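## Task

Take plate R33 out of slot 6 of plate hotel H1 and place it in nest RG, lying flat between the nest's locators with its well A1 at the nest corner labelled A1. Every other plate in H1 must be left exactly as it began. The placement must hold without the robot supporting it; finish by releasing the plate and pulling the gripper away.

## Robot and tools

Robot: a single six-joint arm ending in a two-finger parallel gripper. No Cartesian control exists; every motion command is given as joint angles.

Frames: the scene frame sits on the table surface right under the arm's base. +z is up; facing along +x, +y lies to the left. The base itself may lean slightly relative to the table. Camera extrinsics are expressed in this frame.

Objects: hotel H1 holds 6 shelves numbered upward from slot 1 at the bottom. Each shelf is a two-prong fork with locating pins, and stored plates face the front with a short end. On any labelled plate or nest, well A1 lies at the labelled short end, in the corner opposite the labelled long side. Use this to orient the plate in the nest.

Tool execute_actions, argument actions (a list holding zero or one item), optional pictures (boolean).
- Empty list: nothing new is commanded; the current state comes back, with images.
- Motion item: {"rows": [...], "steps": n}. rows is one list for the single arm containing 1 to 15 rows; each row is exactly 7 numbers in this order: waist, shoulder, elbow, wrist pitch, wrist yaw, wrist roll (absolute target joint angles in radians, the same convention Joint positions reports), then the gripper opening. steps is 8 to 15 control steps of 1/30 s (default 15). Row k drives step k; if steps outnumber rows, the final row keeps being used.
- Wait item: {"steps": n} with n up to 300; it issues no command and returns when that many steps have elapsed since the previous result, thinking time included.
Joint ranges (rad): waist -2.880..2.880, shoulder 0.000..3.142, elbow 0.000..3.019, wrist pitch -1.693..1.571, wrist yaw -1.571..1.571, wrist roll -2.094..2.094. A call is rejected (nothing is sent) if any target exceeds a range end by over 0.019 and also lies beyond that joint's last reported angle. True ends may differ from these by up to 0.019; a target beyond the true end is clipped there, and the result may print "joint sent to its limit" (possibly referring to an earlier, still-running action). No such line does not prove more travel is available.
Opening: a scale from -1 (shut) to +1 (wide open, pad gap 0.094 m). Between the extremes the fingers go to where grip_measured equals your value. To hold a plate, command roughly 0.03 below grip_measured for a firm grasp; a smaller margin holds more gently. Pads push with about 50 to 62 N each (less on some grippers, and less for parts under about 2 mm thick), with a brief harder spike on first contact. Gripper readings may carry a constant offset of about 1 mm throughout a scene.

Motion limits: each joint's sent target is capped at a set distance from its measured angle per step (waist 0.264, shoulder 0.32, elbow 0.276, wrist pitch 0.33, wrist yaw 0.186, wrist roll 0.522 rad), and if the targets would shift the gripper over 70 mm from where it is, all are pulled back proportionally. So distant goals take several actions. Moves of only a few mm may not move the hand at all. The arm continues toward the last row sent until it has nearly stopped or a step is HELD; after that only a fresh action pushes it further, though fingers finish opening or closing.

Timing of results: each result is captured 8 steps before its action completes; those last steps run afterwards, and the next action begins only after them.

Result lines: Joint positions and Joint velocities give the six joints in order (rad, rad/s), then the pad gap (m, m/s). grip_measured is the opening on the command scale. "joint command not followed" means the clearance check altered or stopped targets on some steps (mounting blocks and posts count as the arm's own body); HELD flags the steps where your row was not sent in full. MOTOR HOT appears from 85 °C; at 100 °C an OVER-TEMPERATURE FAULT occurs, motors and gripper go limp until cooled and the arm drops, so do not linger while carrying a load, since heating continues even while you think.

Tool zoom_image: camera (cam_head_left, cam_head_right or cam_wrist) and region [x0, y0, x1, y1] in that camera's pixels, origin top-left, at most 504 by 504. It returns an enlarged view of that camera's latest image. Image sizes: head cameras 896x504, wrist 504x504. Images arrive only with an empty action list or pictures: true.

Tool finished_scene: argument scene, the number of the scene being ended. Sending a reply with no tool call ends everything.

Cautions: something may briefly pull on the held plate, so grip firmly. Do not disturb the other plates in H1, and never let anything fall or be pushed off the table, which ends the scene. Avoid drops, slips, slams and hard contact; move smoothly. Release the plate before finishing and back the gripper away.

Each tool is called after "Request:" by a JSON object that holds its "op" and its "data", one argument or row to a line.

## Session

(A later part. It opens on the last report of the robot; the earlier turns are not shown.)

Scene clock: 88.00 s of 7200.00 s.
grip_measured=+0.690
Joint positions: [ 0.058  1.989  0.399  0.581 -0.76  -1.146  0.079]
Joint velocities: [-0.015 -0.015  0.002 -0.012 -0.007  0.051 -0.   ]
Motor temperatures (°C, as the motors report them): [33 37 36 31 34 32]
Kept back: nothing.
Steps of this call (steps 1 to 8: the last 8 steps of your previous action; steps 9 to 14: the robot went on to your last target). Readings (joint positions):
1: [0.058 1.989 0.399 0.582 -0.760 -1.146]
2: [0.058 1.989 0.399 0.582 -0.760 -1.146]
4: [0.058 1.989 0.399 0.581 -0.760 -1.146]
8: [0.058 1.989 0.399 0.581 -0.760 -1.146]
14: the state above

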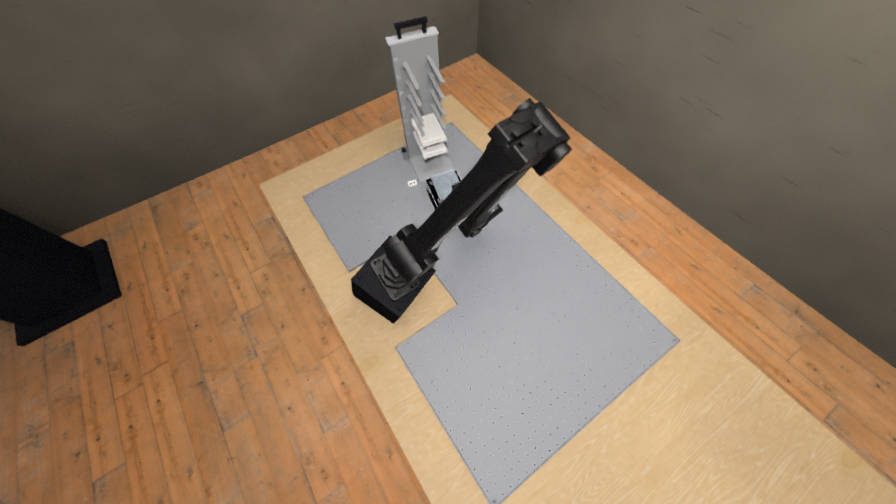

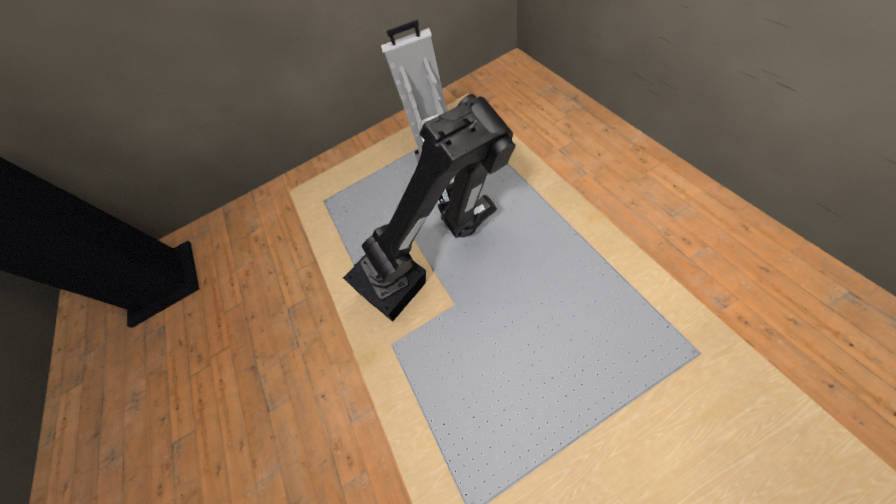

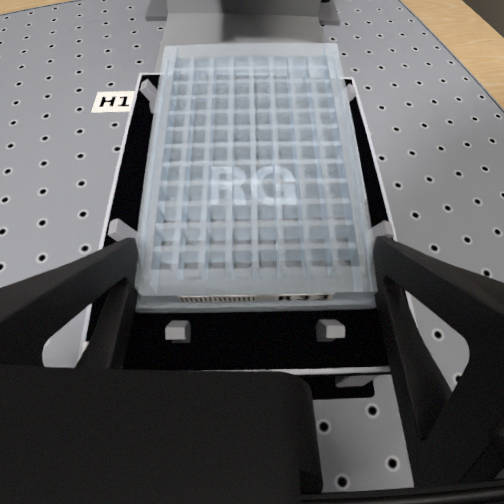

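Request:
{"op": "execute_actions", "data": {
  "actions": [
    {"rows":[[0.050,1.984,0.396,0.572,-0.751,-1.150,0.65],[0.058,1.979,0.394,0.570,-0.750,-1.150,0.65],[0.058,1.975,0.392,0.568,-0.749,-1.150,0.65],[0.058,1.973,0.391,0.566,-0.749,-1.150,0.65]],"steps":12}
  ]
}}

Request:
{"op": "execute_actions", "data": {
  "actions": [
    {"steps":14}
  ],
  "pictures": true
}}

Scene clock: 90.57 s of 7200.00 s.
grip_measured=+0.690
Joint positions: [ 0.058  1.987  0.398  0.579 -0.759 -1.146  0.079]
Joint velocities: [-0.024 -0.024 -0.042 -0.037  0.051  0.007  0.   ]
Motor temperatures (°C, as the motors report them): [33 37 36 31 34 32]
Steps of this call (steps 1 to 15: the robot went on to your last target; steps 16 to 73: nothing new was sent; steps 74 to 77: the first 4 steps of this action). Readings (joint positions):
74: [0.058 1.989 0.399 0.581 -0.760 -1.146]
75: [0.058 1.988 0.399 0.581 -0.760 -1.146]
77: the state above

Scene clock: 91.03 s of 7200.00 s.
grip_measured=+0.690
Joint positions: [ 0.058  1.984  0.397  0.577 -0.756 -1.146  0.079]
Joint velocities: [-0.024 -0.005  0.002 -0.017 -0.022  0.095  0.001]
Motor temperatures (°C, as the motors report them): [33 37 36 31 34 32]
Kept back: nothing.
Steps of this call (steps 1 to 8: the last 8 steps of your previous action; steps 9 to 14: the robot went on to your last target). Readings (joint positions):
1: [0.058 1.985 0.398 0.578 -0.758 -1.146]
2: [0.058 1.984 0.397 0.577 -0.757 -1.146]
4: [0.058 1.984 0.397 0.577 -0.756 -1.146]
8: [0.058 1.984 0.397 0.577 -0.756 -1.146]
14: the state above

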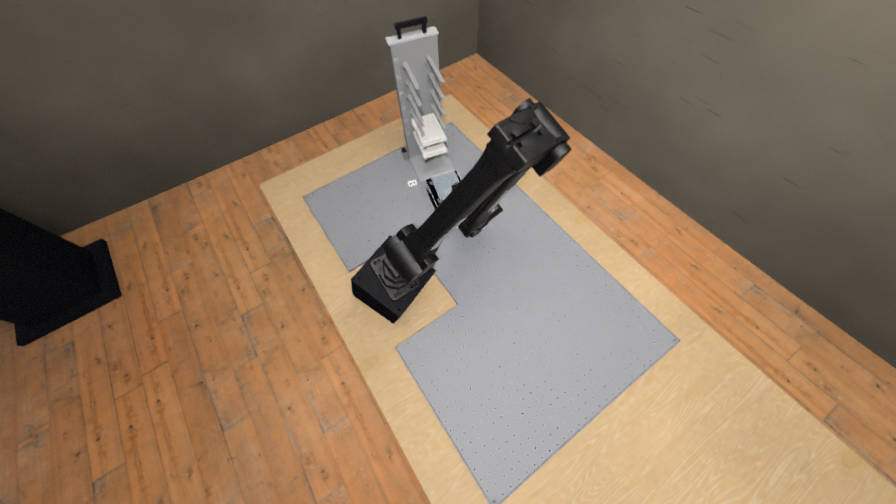

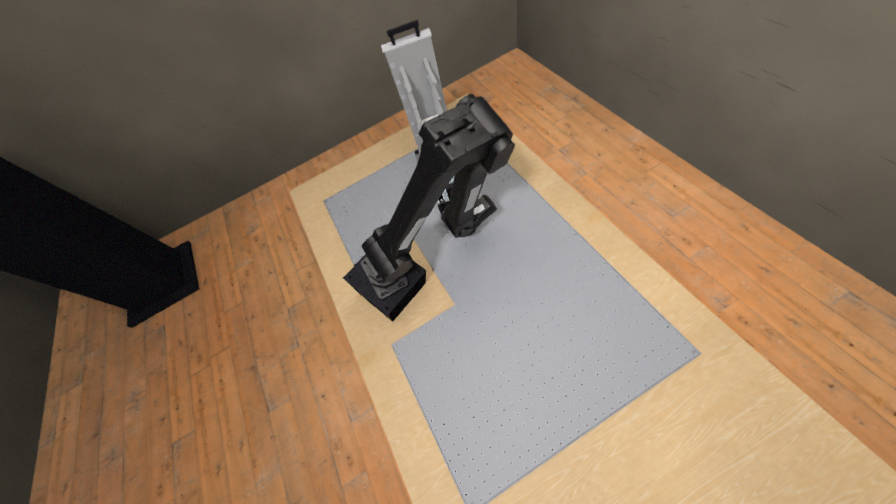

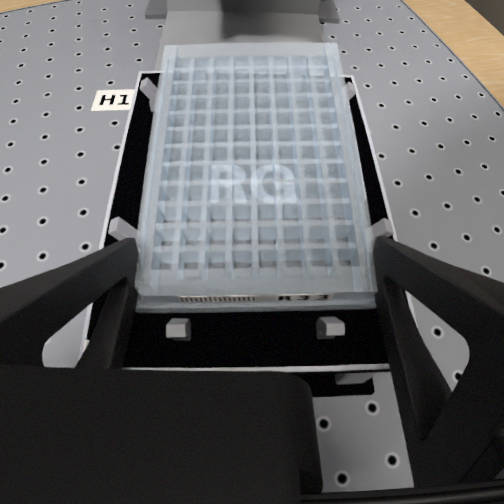

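Request:
{"op": "execute_actions", "data": {
  "actions": [
    {"rows":[[0.058,1.985,0.389,0.580,-0.750,-1.152,0.65],[0.058,1.993,0.388,0.588,-0.750,-1.152,0.65],[0.058,1.998,0.388,0.592,-0.750,-1.152,0.65],[0.058,2.002,0.388,0.596,-0.750,-1.152,0.65],[0.058,2.006,0.388,0.600,-0.750,-1.152,0.65],[0.058,2.010,0.388,0.604,-0.750,-1.152,0.65]],"steps":12}
  ]
}}

Request:
{"op": "execute_actions", "data": {
  "actions": [
    {"steps":14}
  ],
  "pictures": true
}}

Scene clock: 92.70 s of 7200.00 s.
grip_measured=+0.690
Joint positions: [ 0.058  1.984  0.396  0.579 -0.756 -1.146  0.079]
Joint velocities: [ 0.005 -0.015 -0.012  0.042 -0.022 -0.051 -0.001]
Motor temperatures (°C, as the motors report them): [33 37 36 31 34 31]
Steps of this call (steps 1 to 15: the robot went on to your last target; steps 16 to 46: nothing new was sent; steps 47 to 50: the first 4 steps of this action). Readings (joint positions):
47: [0.058 1.984 0.397 0.577 -0.756 -1.146]
48: [0.058 1.984 0.397 0.577 -0.756 -1.146]
50: the state above

Scene clock: 93.17 s of 7200.00 s.
grip_measured=+0.690
Joint positions: [ 0.058  1.987  0.393  0.591 -0.755 -1.146  0.079]
Joint velocities: [ 0.005 -0.015 -0.002 -0.017  0.007  0.037  0.001]
Motor temperatures (°C, as the motors report them): [33 37 36 31 34 31]
Kept back: nothing.
Steps of this call (steps 1 to 8: the last 8 steps of your previous action; steps 9 to 14: the robot went on to your last target). Readings (joint positions):
1: [0.058 1.984 0.395 0.581 -0.755 -1.146]
2: [0.058 1.984 0.395 0.584 -0.755 -1.146]
4: [0.058 1.987 0.394 0.589 -0.755 -1.146]
8: [0.058 1.987 0.394 0.591 -0.755 -1.146]
14: the state above

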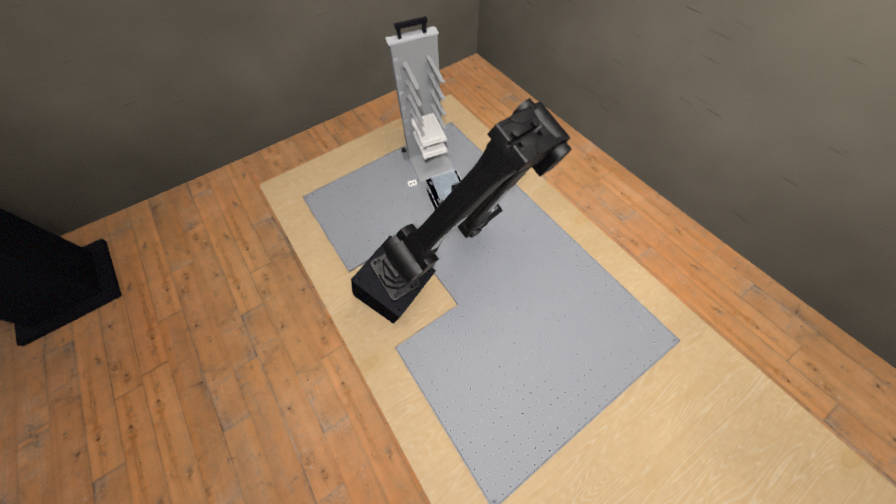

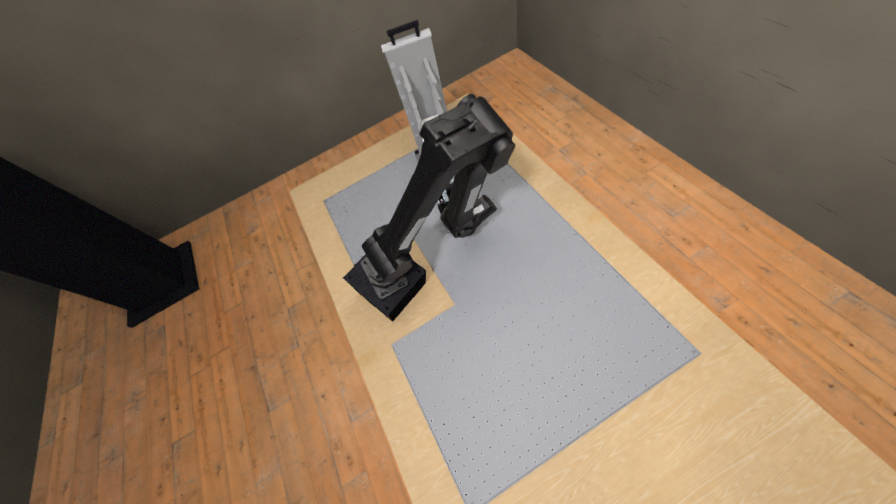

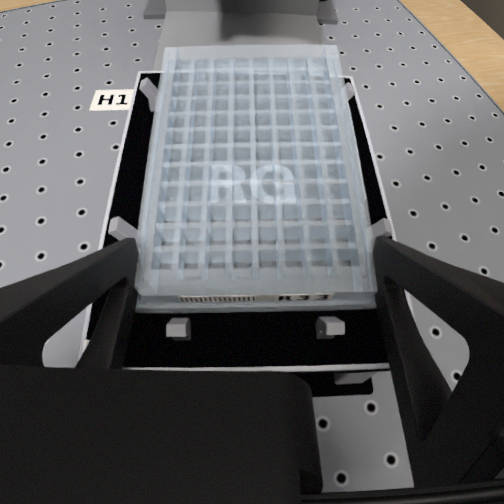

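Request:
{"op": "execute_actions", "data": {
  "actions": [
    {"rows":[[0.060,1.985,0.390,0.585,-0.750,-1.150,0.65],[0.063,1.975,0.390,0.575,-0.749,-1.150,0.65],[0.066,1.969,0.390,0.566,-0.749,-1.150,0.65],[0.070,1.967,0.390,0.562,-0.749,-1.150,0.65],[0.073,1.967,0.390,0.560,-0.749,-1.150,0.65],[0.076,1.967,0.390,0.560,-0.749,-1.150,0.65],[0.078,1.967,0.390,0.560,-0.749,-1.150,0.65]],"steps":14}
  ]
}}

Request:
{"op": "execute_actions", "data": {
  "actions": [
    {"steps":14}
  ],
  "pictures": true
}}

Scene clock: 94.90 s of 7200.00 s.
grip_measured=+0.690
Joint positions: [ 0.058  1.98   0.393  0.575 -0.751 -1.146  0.079]
Joint velocities: [-0.005 -0.015  0.007 -0.061 -0.022  0.095 -0.   ]
Motor temperatures (°C, as the motors report them): [33 37 36 31 34 31]
Steps of this call (steps 1 to 30: the robot went on to your last target; steps 31 to 46: nothing new was sent; steps 47 to 52: the first 6 steps of this action). Readings (joint positions):
47: [0.058 1.987 0.393 0.591 -0.755 -1.146]
48: [0.058 1.987 0.393 0.590 -0.755 -1.146]
50: [0.058 1.983 0.393 0.583 -0.754 -1.146]
52: the state above

Scene clock: 95.37 s of 7200.00 s.
grip_measured=+0.690
Joint positions: [ 0.06   1.979  0.393  0.572 -0.749 -1.146  0.079]
Joint velocities: [-0.005 -0.015 -0.012 -0.007  0.066 -0.051  0.001]
Motor temperatures (°C, as the motors report them): [33 37 36 31 34 31]
Kept back: nothing.
Steps of this call (steps 1 to 8: the last 8 steps of your previous action; steps 9 to 14: the robot went on to your last target). Readings (joint positions):
1: [0.059 1.979 0.393 0.573 -0.751 -1.146]
2: [0.060 1.979 0.393 0.572 -0.750 -1.146]
4: [0.060 1.979 0.393 0.572 -0.749 -1.146]
8: [0.060 1.979 0.393 0.572 -0.749 -1.146]
14: the state above

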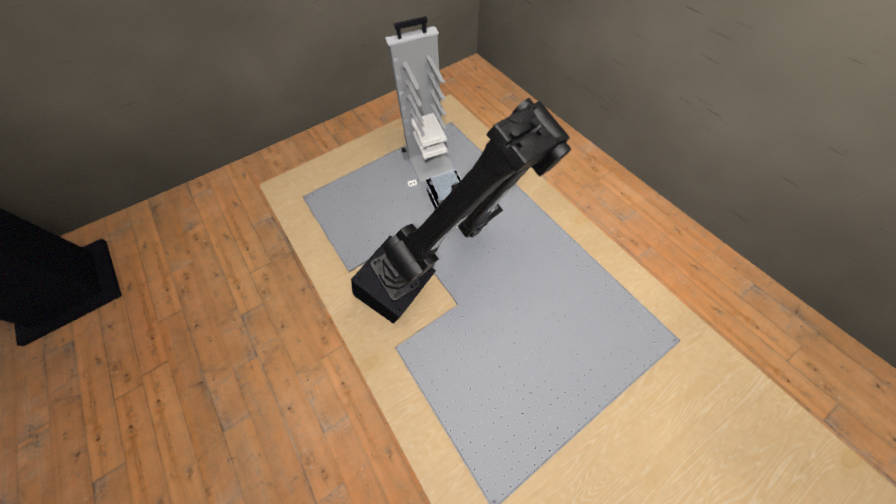

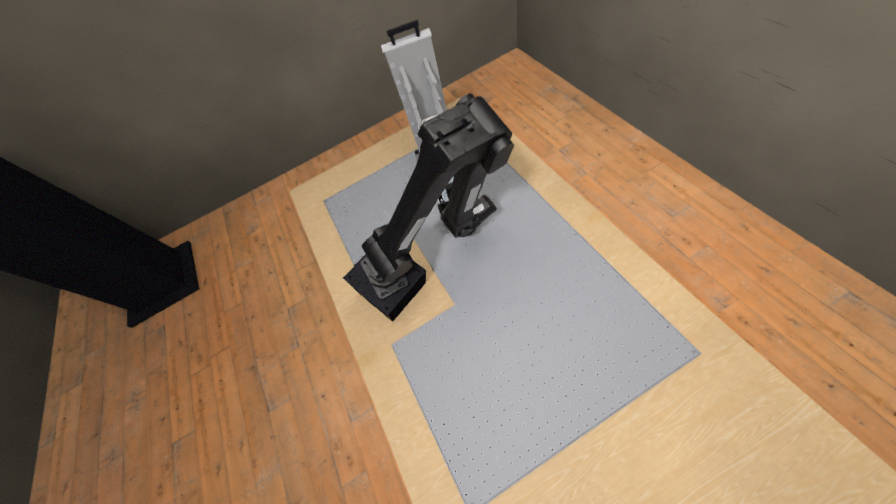

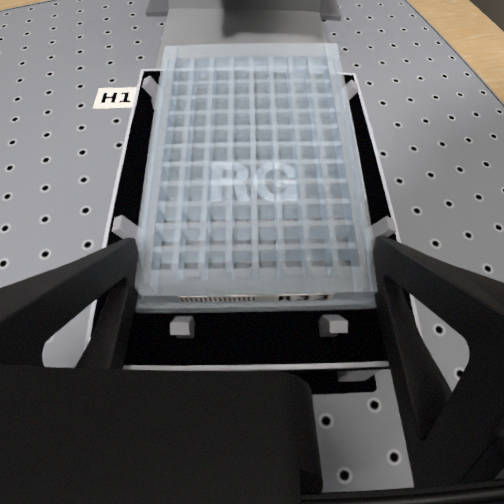

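Request:
{"op": "execute_actions", "data": {
  "actions": [
    {"rows":[[0.066,1.985,0.392,0.575,-0.749,-1.148,0.65],[0.066,1.992,0.392,0.580,-0.749,-1.148,0.65],[0.066,1.996,0.392,0.584,-0.749,-1.148,0.65],[0.066,2.000,0.392,0.588,-0.749,-1.148,0.65],[0.066,2.004,0.392,0.592,-0.749,-1.148,0.65],[0.066,2.008,0.392,0.596,-0.749,-1.148,0.65],[0.066,2.012,0.392,0.600,-0.749,-1.148,0.65]],"steps":13}
  ]
}}

Request:
{"op": "execute_actions", "data": {
  "actions": [
    {"steps":14}
  ],
  "pictures": true
}}

Scene clock: 95.97 s of 7200.00 s.
grip_measured=+0.690
Joint positions: [ 0.06   1.98   0.393  0.574 -0.749 -1.146  0.079]
Joint velocities: [-0.015  0.024 -0.012  0.046  0.007  0.007 -0.   ]
Motor temperatures (°C, as the motors report them): [33 37 36 31 34 31]
Steps of this call (steps 1 to 13: the robot went on to your last target; steps 14 to 18: the first 5 steps of this action). Readings (joint positions):
14: [0.060 1.979 0.393 0.572 -0.749 -1.146]
15: [0.060 1.979 0.393 0.572 -0.749 -1.146]
17: [0.060 1.979 0.393 0.573 -0.749 -1.146]
18: the state above

Scene clock: 96.43 s of 7200.00 s.
grip_measured=+0.690
Joint positions: [ 0.06   1.986  0.393  0.586 -0.753 -1.146  0.079]
Joint velocities: [-0.005 -0.024  0.007 -0.002  0.051 -0.066 -0.   ]
Motor temperatures (°C, as the motors report them): [33 37 36 31 34 31]
Kept back: nothing.
Steps of this call (steps 1 to 8: the last 8 steps of your previous action; steps 9 to 14: the robot went on to your last target). Readings (joint positions):
1: [0.060 1.981 0.393 0.577 -0.749 -1.146]
2: [0.060 1.984 0.393 0.580 -0.751 -1.146]
4: [0.060 1.986 0.393 0.586 -0.753 -1.146]
8: [0.060 1.986 0.393 0.586 -0.753 -1.146]
14: the state above

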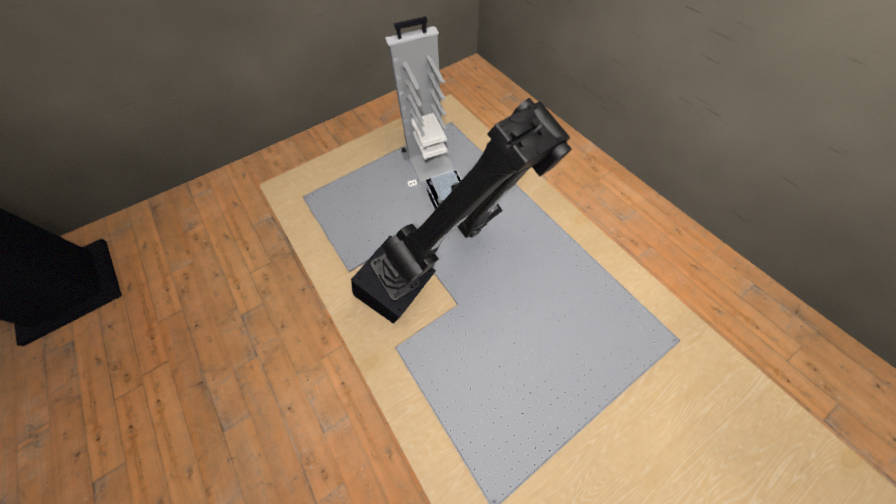

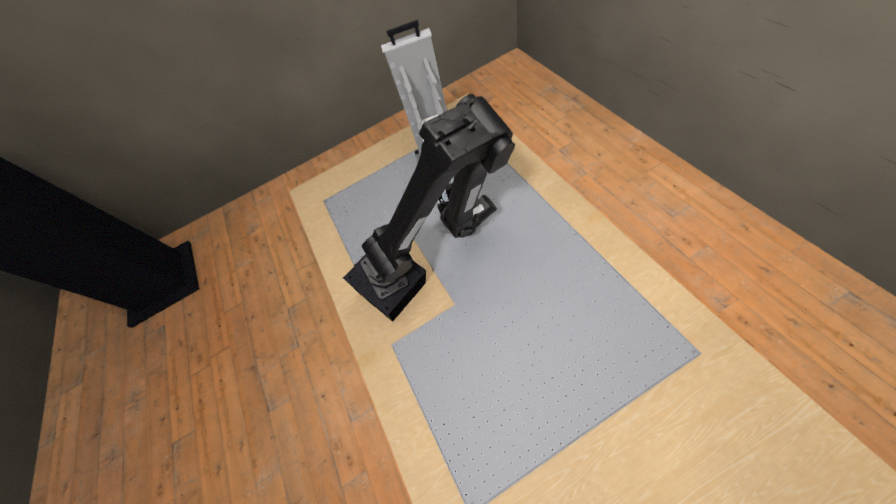

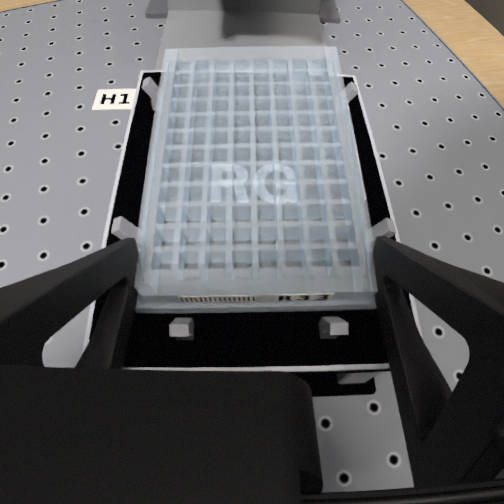

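Request:
{"op": "zoom_image", "data": {
  "camera": "cam_wrist",
  "region": [150, 285, 370, 350]
}}

Request:
{"op": "zoom_image", "data": {
  "camera": "cam_wrist",
  "region": [120, 30, 390, 150]
}}

Request:
{"op": "zoom_image", "data": {
  "camera": "cam_head_left",
  "region": [415, 160, 475, 215]
}}

Region (150, 285, 370, 350) of cam_wrist's 504x504 image, scaled by 2.291, with more detail than that image has; it fills the top 149 rows of this view, and the rest is white.

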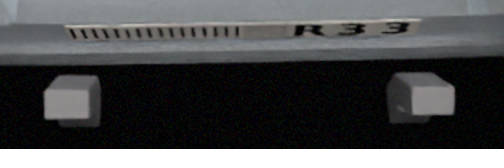

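Region (120, 30, 390, 150) of cam_wrist's 504x504 image, scaled by 1.867, with more detail than that image has.

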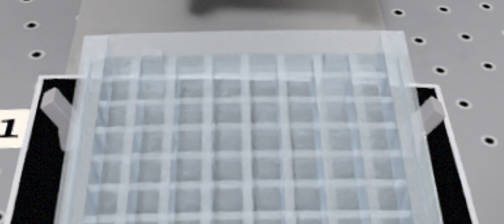

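Region (415, 160, 475, 215) of cam_head_left's 896x504 image, scaled by 8.400, with more detail than that image has; it fills the top 462 rows of this view, and the rest is white.

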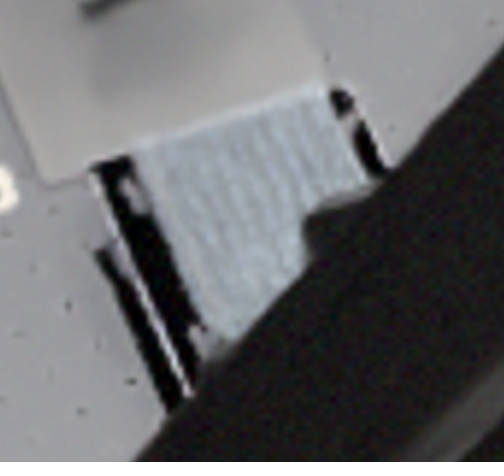

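Request:
{"op": "execute_actions", "data": {
  "actions": [
    {"rows":[[0.062,1.984,0.393,0.586,-0.752,-1.146,0.65],[0.062,1.982,0.393,0.584,-0.752,-1.146,0.66],[0.062,1.982,0.393,0.584,-0.752,-1.146,0.67],[0.062,1.982,0.393,0.584,-0.752,-1.146,0.675],[0.062,1.982,0.393,0.584,-0.752,-1.146,0.68],[0.062,1.982,0.393,0.584,-0.752,-1.146,0.685],[0.062,1.982,0.393,0.584,-0.752,-1.146,0.69],[0.062,1.982,0.393,0.584,-0.752,-1.146,0.695],[0.062,1.982,0.393,0.584,-0.752,-1.146,0.70],[0.062,1.982,0.393,0.584,-0.752,-1.146,0.705],[0.062,1.982,0.393,0.584,-0.752,-1.146,0.71],[0.062,1.982,0.393,0.584,-0.752,-1.146,0.715],[0.062,1.982,0.393,0.584,-0.752,-1.146,0.72],[0.062,1.982,0.393,0.584,-0.752,-1.146,0.73],[0.062,1.982,0.393,0.584,-0.752,-1.146,0.74]],"steps":15}
  ]
}}

Request:
{"op": "execute_actions", "data": {
  "actions": [
    {"steps":16}
  ],
  "pictures": true
}}

Scene clock: 101.67 s of 7200.00 s.
grip_measured=+0.701
Joint positions: [ 0.06   1.986  0.393  0.586 -0.754 -1.146  0.08 ]
Joint velocities: [-0.005  0.005 -0.002 -0.022 -0.066 -0.066  0.003]
Motor temperatures (°C, as the motors report them): [33 37 36 31 34 31]
Steps of this call (steps 1 to 30: the robot went on to your last target; steps 31 to 90: nothing new was sent; then 2.00 s passed at rest; steps 91 to 97: the first 7 steps of this action). Readings (joint positions):
91: [0.060 1.986 0.393 0.586 -0.754 -1.146]
92: [0.060 1.986 0.393 0.586 -0.754 -1.146]
94: [0.060 1.986 0.393 0.586 -0.754 -1.146]
97: the state above

Scene clock: 102.20 s of 7200.00 s.
grip_measured=+0.743
Joint positions: [ 0.06   1.986  0.393  0.586 -0.754 -1.146  0.082]
Joint velocities: [ 0.005  0.024  0.017  0.007 -0.037  0.022 -0.   ]
Motor temperatures (°C, as the motors report them): [33 37 36 31 34 31]
Kept back: nothing.
Steps of this call (steps 1 to 8: the last 8 steps of your previous action; steps 9 to 15: the robot went on to your last target; step 16: nothing new was sent). Readings (joint positions):
1: [0.060 1.986 0.393 0.586 -0.754 -1.146]
2: [0.060 1.986 0.393 0.586 -0.754 -1.146]
4: [0.060 1.986 0.393 0.586 -0.754 -1.146]
8: [0.060 1.986 0.393 0.586 -0.754 -1.146]
16: the state above
The arm was judged still, so your last target was given up. Only a new action makes it travel on or press farther. Fingers that are still opening or closing keep moving.

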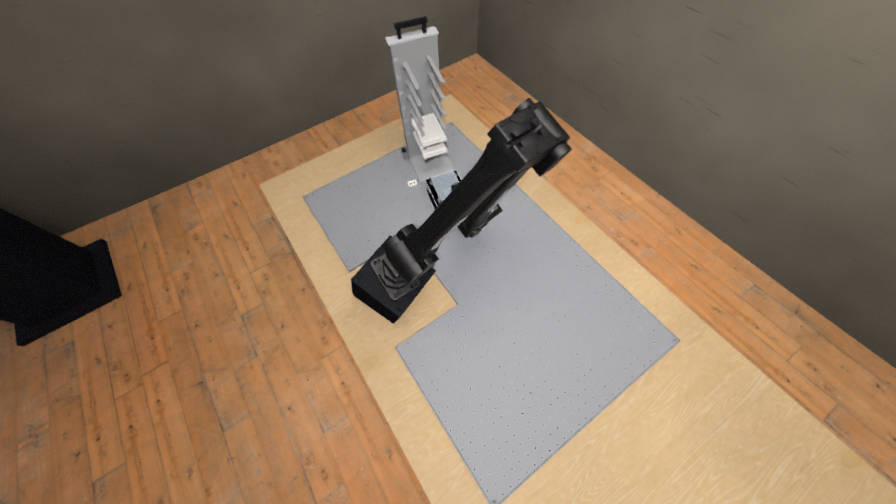

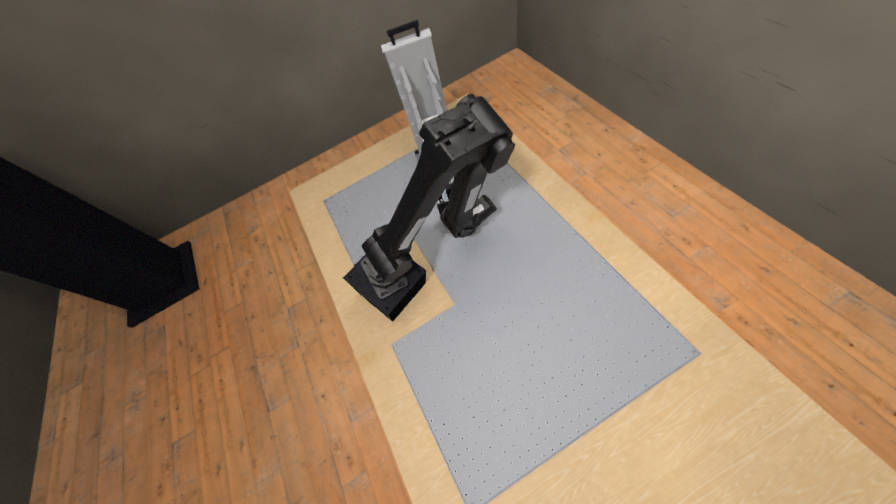

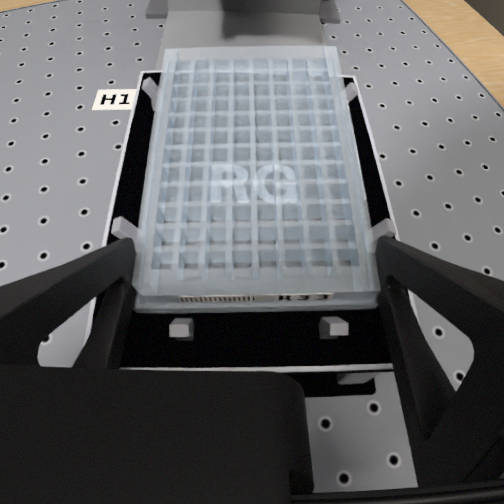

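Request:
{"op": "execute_actions", "data": {
  "actions": [
    {"rows":[[0.062,1.982,0.393,0.584,-0.752,-1.146,0.78],[0.062,1.982,0.393,0.584,-0.752,-1.146,0.83],[0.062,1.982,0.393,0.584,-0.752,-1.146,0.88],[0.062,1.982,0.393,0.584,-0.752,-1.146,0.94],[0.062,1.982,0.393,0.584,-0.752,-1.146,1.0],[0.062,1.975,0.393,0.584,-0.752,-1.146,1.0],[0.062,1.960,0.393,0.572,-0.752,-1.146,1.0],[0.064,1.945,0.393,0.557,-0.752,-1.146,1.0],[0.066,1.930,0.393,0.542,-0.752,-1.146,1.0],[0.068,1.915,0.393,0.527,-0.752,-1.146,1.0],[0.070,1.900,0.393,0.512,-0.752,-1.146,1.0],[0.072,1.885,0.393,0.497,-0.752,-1.146,1.0],[0.074,1.870,0.393,0.482,-0.752,-1.146,1.0],[0.076,1.855,0.393,0.467,-0.752,-1.146,1.0],[0.078,1.840,0.393,0.452,-0.752,-1.146,1.0]],"steps":15}
  ]
}}

Request:
{"op": "execute_actions", "data": {
  "actions": [
    {"steps":18}
  ],
  "pictures": true
}}

Scene clock: 102.93 s of 7200.00 s.
grip_measured=+1.000
Joint positions: [ 0.06   1.985  0.393  0.585 -0.754 -1.146  0.094]
Joint velocities: [-0.015 -0.044 -0.002 -0.071 -0.007 -0.051  0.   ]
Motor temperatures (°C, as the motors report them): [33 37 36 31 34 31]
Steps of this call (steps 1 to 15: nothing new was sent; steps 16 to 22: the first 7 steps of this action). Readings (joint positions):
16: [0.060 1.986 0.393 0.586 -0.754 -1.146]
17: [0.060 1.986 0.393 0.586 -0.754 -1.146]
19: [0.060 1.986 0.393 0.586 -0.754 -1.146]
22: the state above

Scene clock: 103.53 s of 7200.00 s.
grip_measured=+1.000
Joint positions: [ 0.063  1.837  0.393  0.462 -0.754 -1.146  0.094]
Joint velocities: [-0.015 -0.005  0.007 -0.007  0.037 -0.022  0.   ]
Motor temperatures (°C, as the motors report them): [33 37 36 31 34 31]
Kept back: nothing.
Steps of this call (steps 1 to 8: the last 8 steps of your previous action; steps 9 to 18: the robot went on to your last target). Readings (joint positions):
1: [0.060 1.982 0.393 0.580 -0.754 -1.146]
2: [0.060 1.975 0.393 0.571 -0.754 -1.146]
4: [0.060 1.951 0.393 0.545 -0.754 -1.146]
8: [0.060 1.881 0.393 0.490 -0.754 -1.146]
18: the state above

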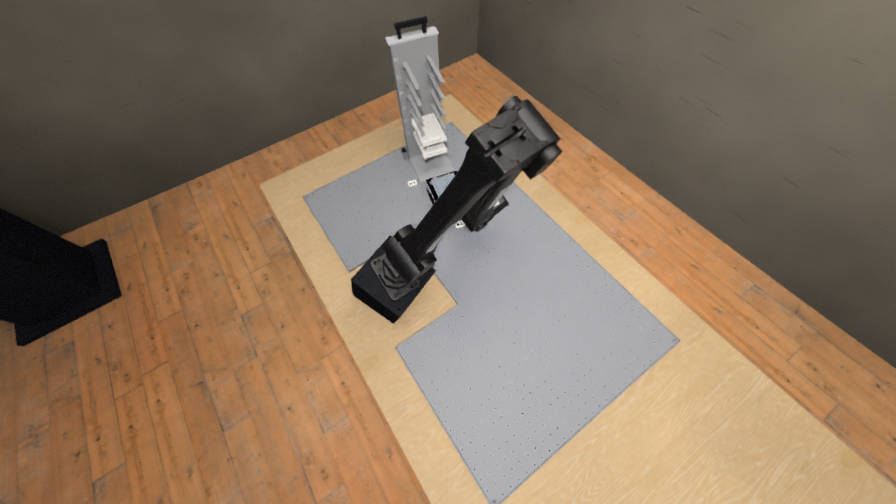

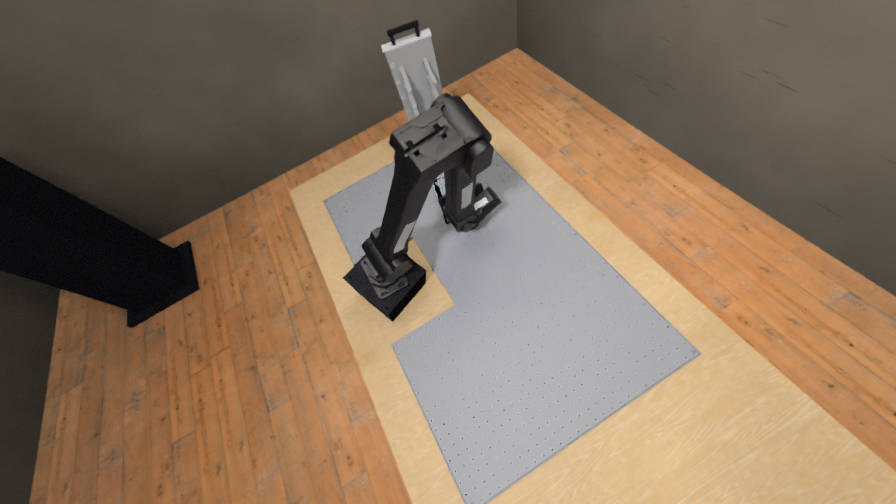

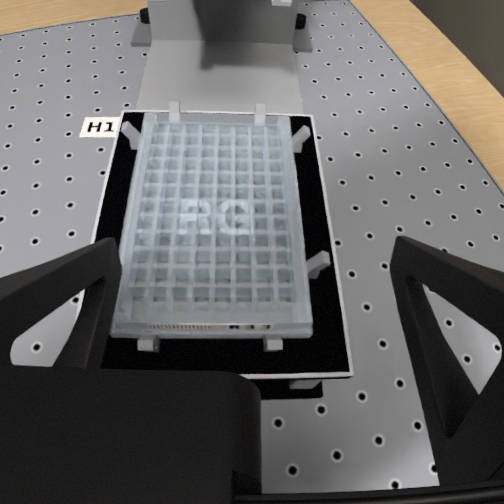

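Plate appears seated with all pins outside it. Zooming to verify.

Request:
{"op": "zoom_image", "data": {
  "camera": "cam_wrist",
  "region": [70, 90, 370, 390]
}}

Region (70, 90, 370, 390) of cam_wrist's 504x504 image, scaled by 1.680, with more detail than that image has.

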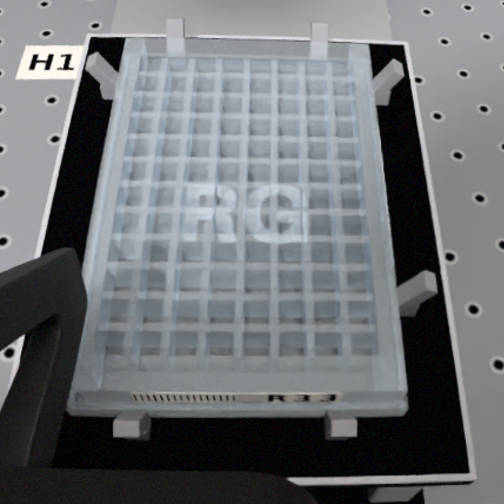

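Request:
{"op": "execute_actions", "data": {
  "actions": []
}}

Scene clock: 104.60 s of 7200.00 s.
grip_measured=+1.000
Joint positions: [ 0.063  1.837  0.393  0.462 -0.754 -1.146  0.094]
Joint velocities: [-0.015 -0.015  0.007 -0.017  0.037 -0.022  0.   ]
Motor temperatures (°C, as the motors report them): [33 37 36 31 34 31]
Kept back: nothing.
Steps of this call (steps 1 to 15: the robot went on to your last target; steps 16 to 32: nothing new was sent). Readings (joint positions):
1: [0.063 1.837 0.393 0.462 -0.754 -1.146]
2: [0.063 1.837 0.393 0.462 -0.754 -1.146]
4: [0.063 1.837 0.393 0.462 -0.754 -1.146]
8: [0.063 1.837 0.393 0.462 -0.754 -1.146]
32: the state above
The arm was judged still, so your last target was given up. Only a new action makes it travel on or press farther. Fingers that are still opening or closing keep moving.

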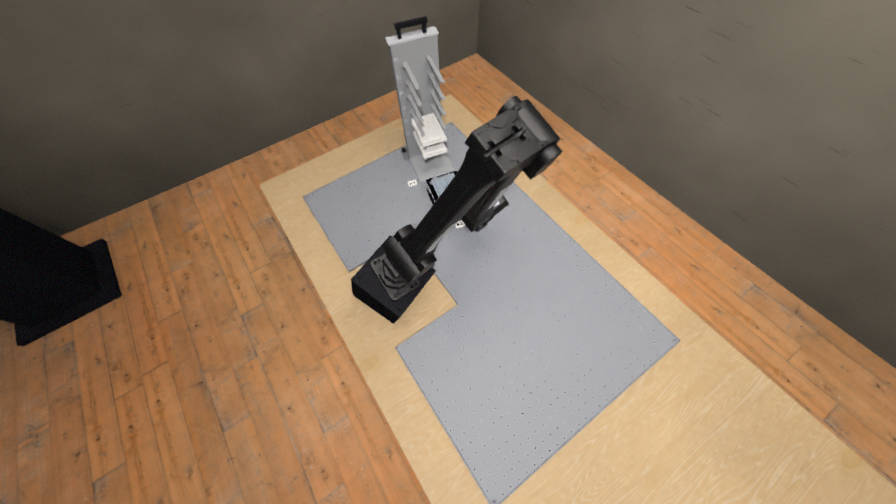

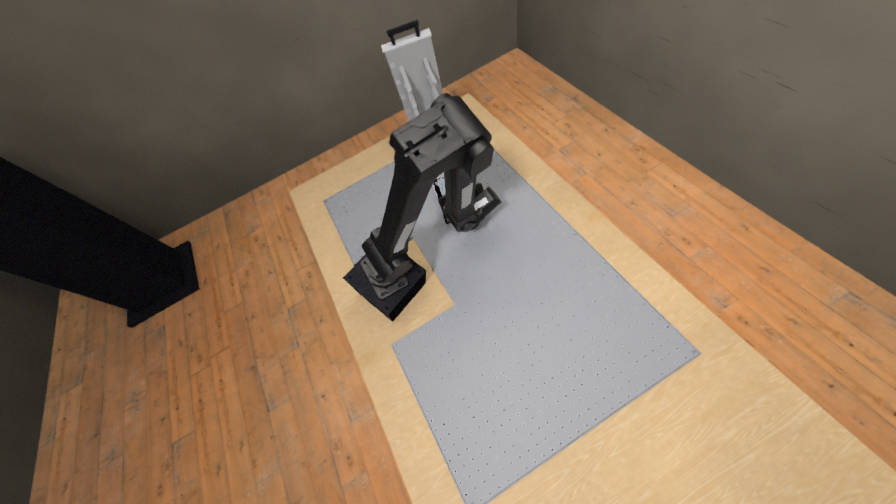

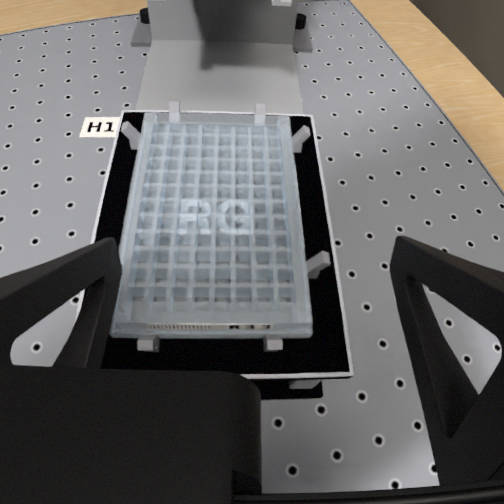

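Request:
{"op": "execute_actions", "data": {
  "actions": [
    {"rows":[[0.078,1.82,0.393,0.432,-0.752,-1.146,1.0],[0.078,1.80,0.393,0.412,-0.752,-1.146,1.0],[0.078,1.78,0.393,0.392,-0.752,-1.146,1.0],[0.078,1.76,0.393,0.372,-0.752,-1.146,1.0],[0.078,1.74,0.393,0.352,-0.752,-1.146,1.0],[0.078,1.72,0.393,0.332,-0.752,-1.146,1.0],[0.078,1.70,0.393,0.312,-0.752,-1.146,1.0],[0.078,1.68,0.393,0.292,-0.752,-1.146,1.0],[0.078,1.66,0.393,0.272,-0.752,-1.146,1.0],[0.078,1.64,0.393,0.252,-0.752,-1.146,1.0],[0.078,1.62,0.393,0.232,-0.752,-1.146,1.0],[0.078,1.60,0.393,0.212,-0.752,-1.146,1.0],[0.078,1.58,0.393,0.192,-0.752,-1.146,1.0],[0.078,1.56,0.393,0.172,-0.752,-1.146,1.0],[0.078,1.54,0.393,0.152,-0.752,-1.146,1.0]],"steps":15}
  ],
  "pictures": true
}}

Request:
{"op": "execute_actions", "data": {
  "actions": [
    {"steps":12}
  ],
  "pictures": true
}}

Scene clock: 105.43 s of 7200.00 s.
grip_measured=+1.000
Joint positions: [ 0.063  1.761  0.393  0.357 -0.754 -1.146  0.094]
Joint velocities: [ 0.005 -0.689  0.002 -0.554  0.037  0.007  0.   ]
Motor temperatures (°C, as the motors report them): [33 37 36 31 34 31]
Steps of this call (steps 1 to 18: nothing new was sent; steps 19 to 25: the first 7 steps of this action). Readings (joint positions):
19: [0.063 1.836 0.393 0.458 -0.754 -1.146]
20: [0.063 1.834 0.393 0.447 -0.754 -1.146]
22: [0.063 1.817 0.393 0.413 -0.754 -1.146]
25: the state above

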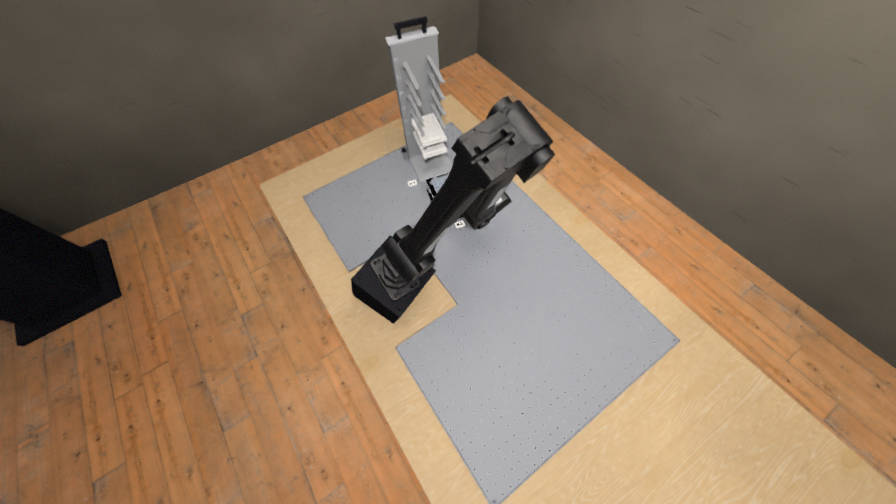

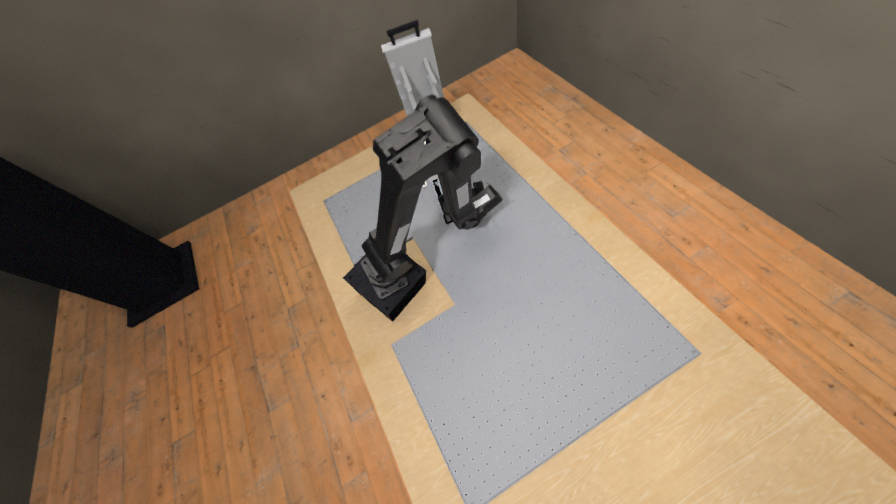

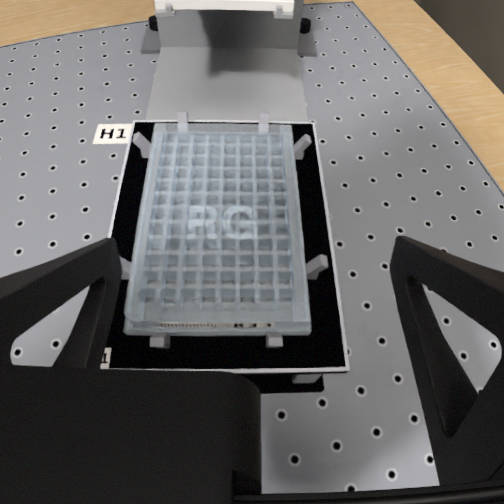

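Scene clock: 105.83 s of 7200.00 s.
grip_measured=+1.000
Joint positions: [ 0.063  1.537  0.393  0.169 -0.754 -1.146  0.094]
Joint velocities: [-0.034 -0.063  0.007 -0.071 -0.022  0.051  0.   ]
Motor temperatures (°C, as the motors report them): [33 37 36 31 34 31]
Kept back: nothing.
Steps of this call (steps 1 to 8: the last 8 steps of your previous action; steps 9 to 12: the robot went on to your last target). Readings (joint positions):
1: [0.063 1.738 0.393 0.338 -0.754 -1.146]
2: [0.063 1.713 0.393 0.318 -0.754 -1.146]
4: [0.063 1.664 0.393 0.280 -0.754 -1.146]
8: [0.063 1.580 0.393 0.201 -0.754 -1.146]
12: the state above

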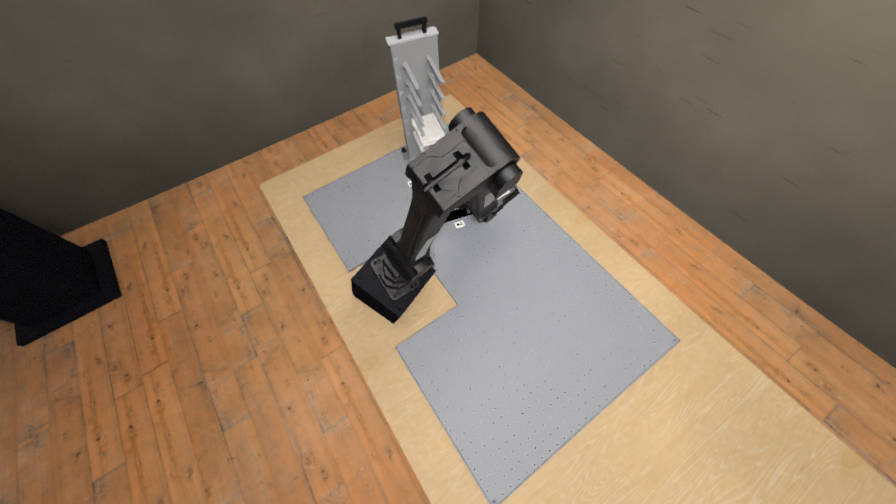

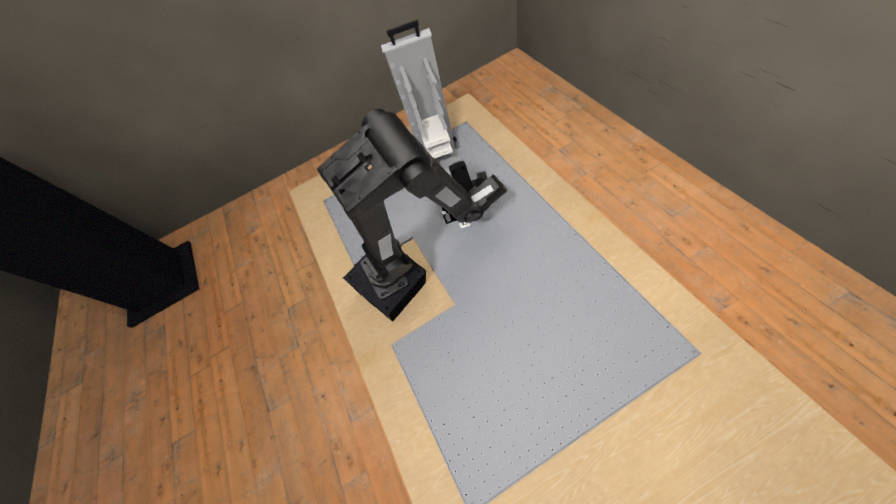

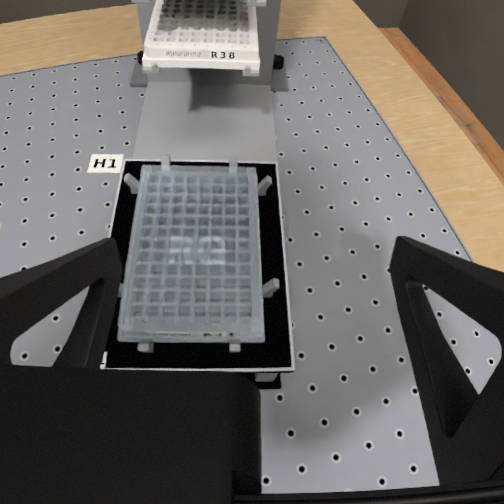

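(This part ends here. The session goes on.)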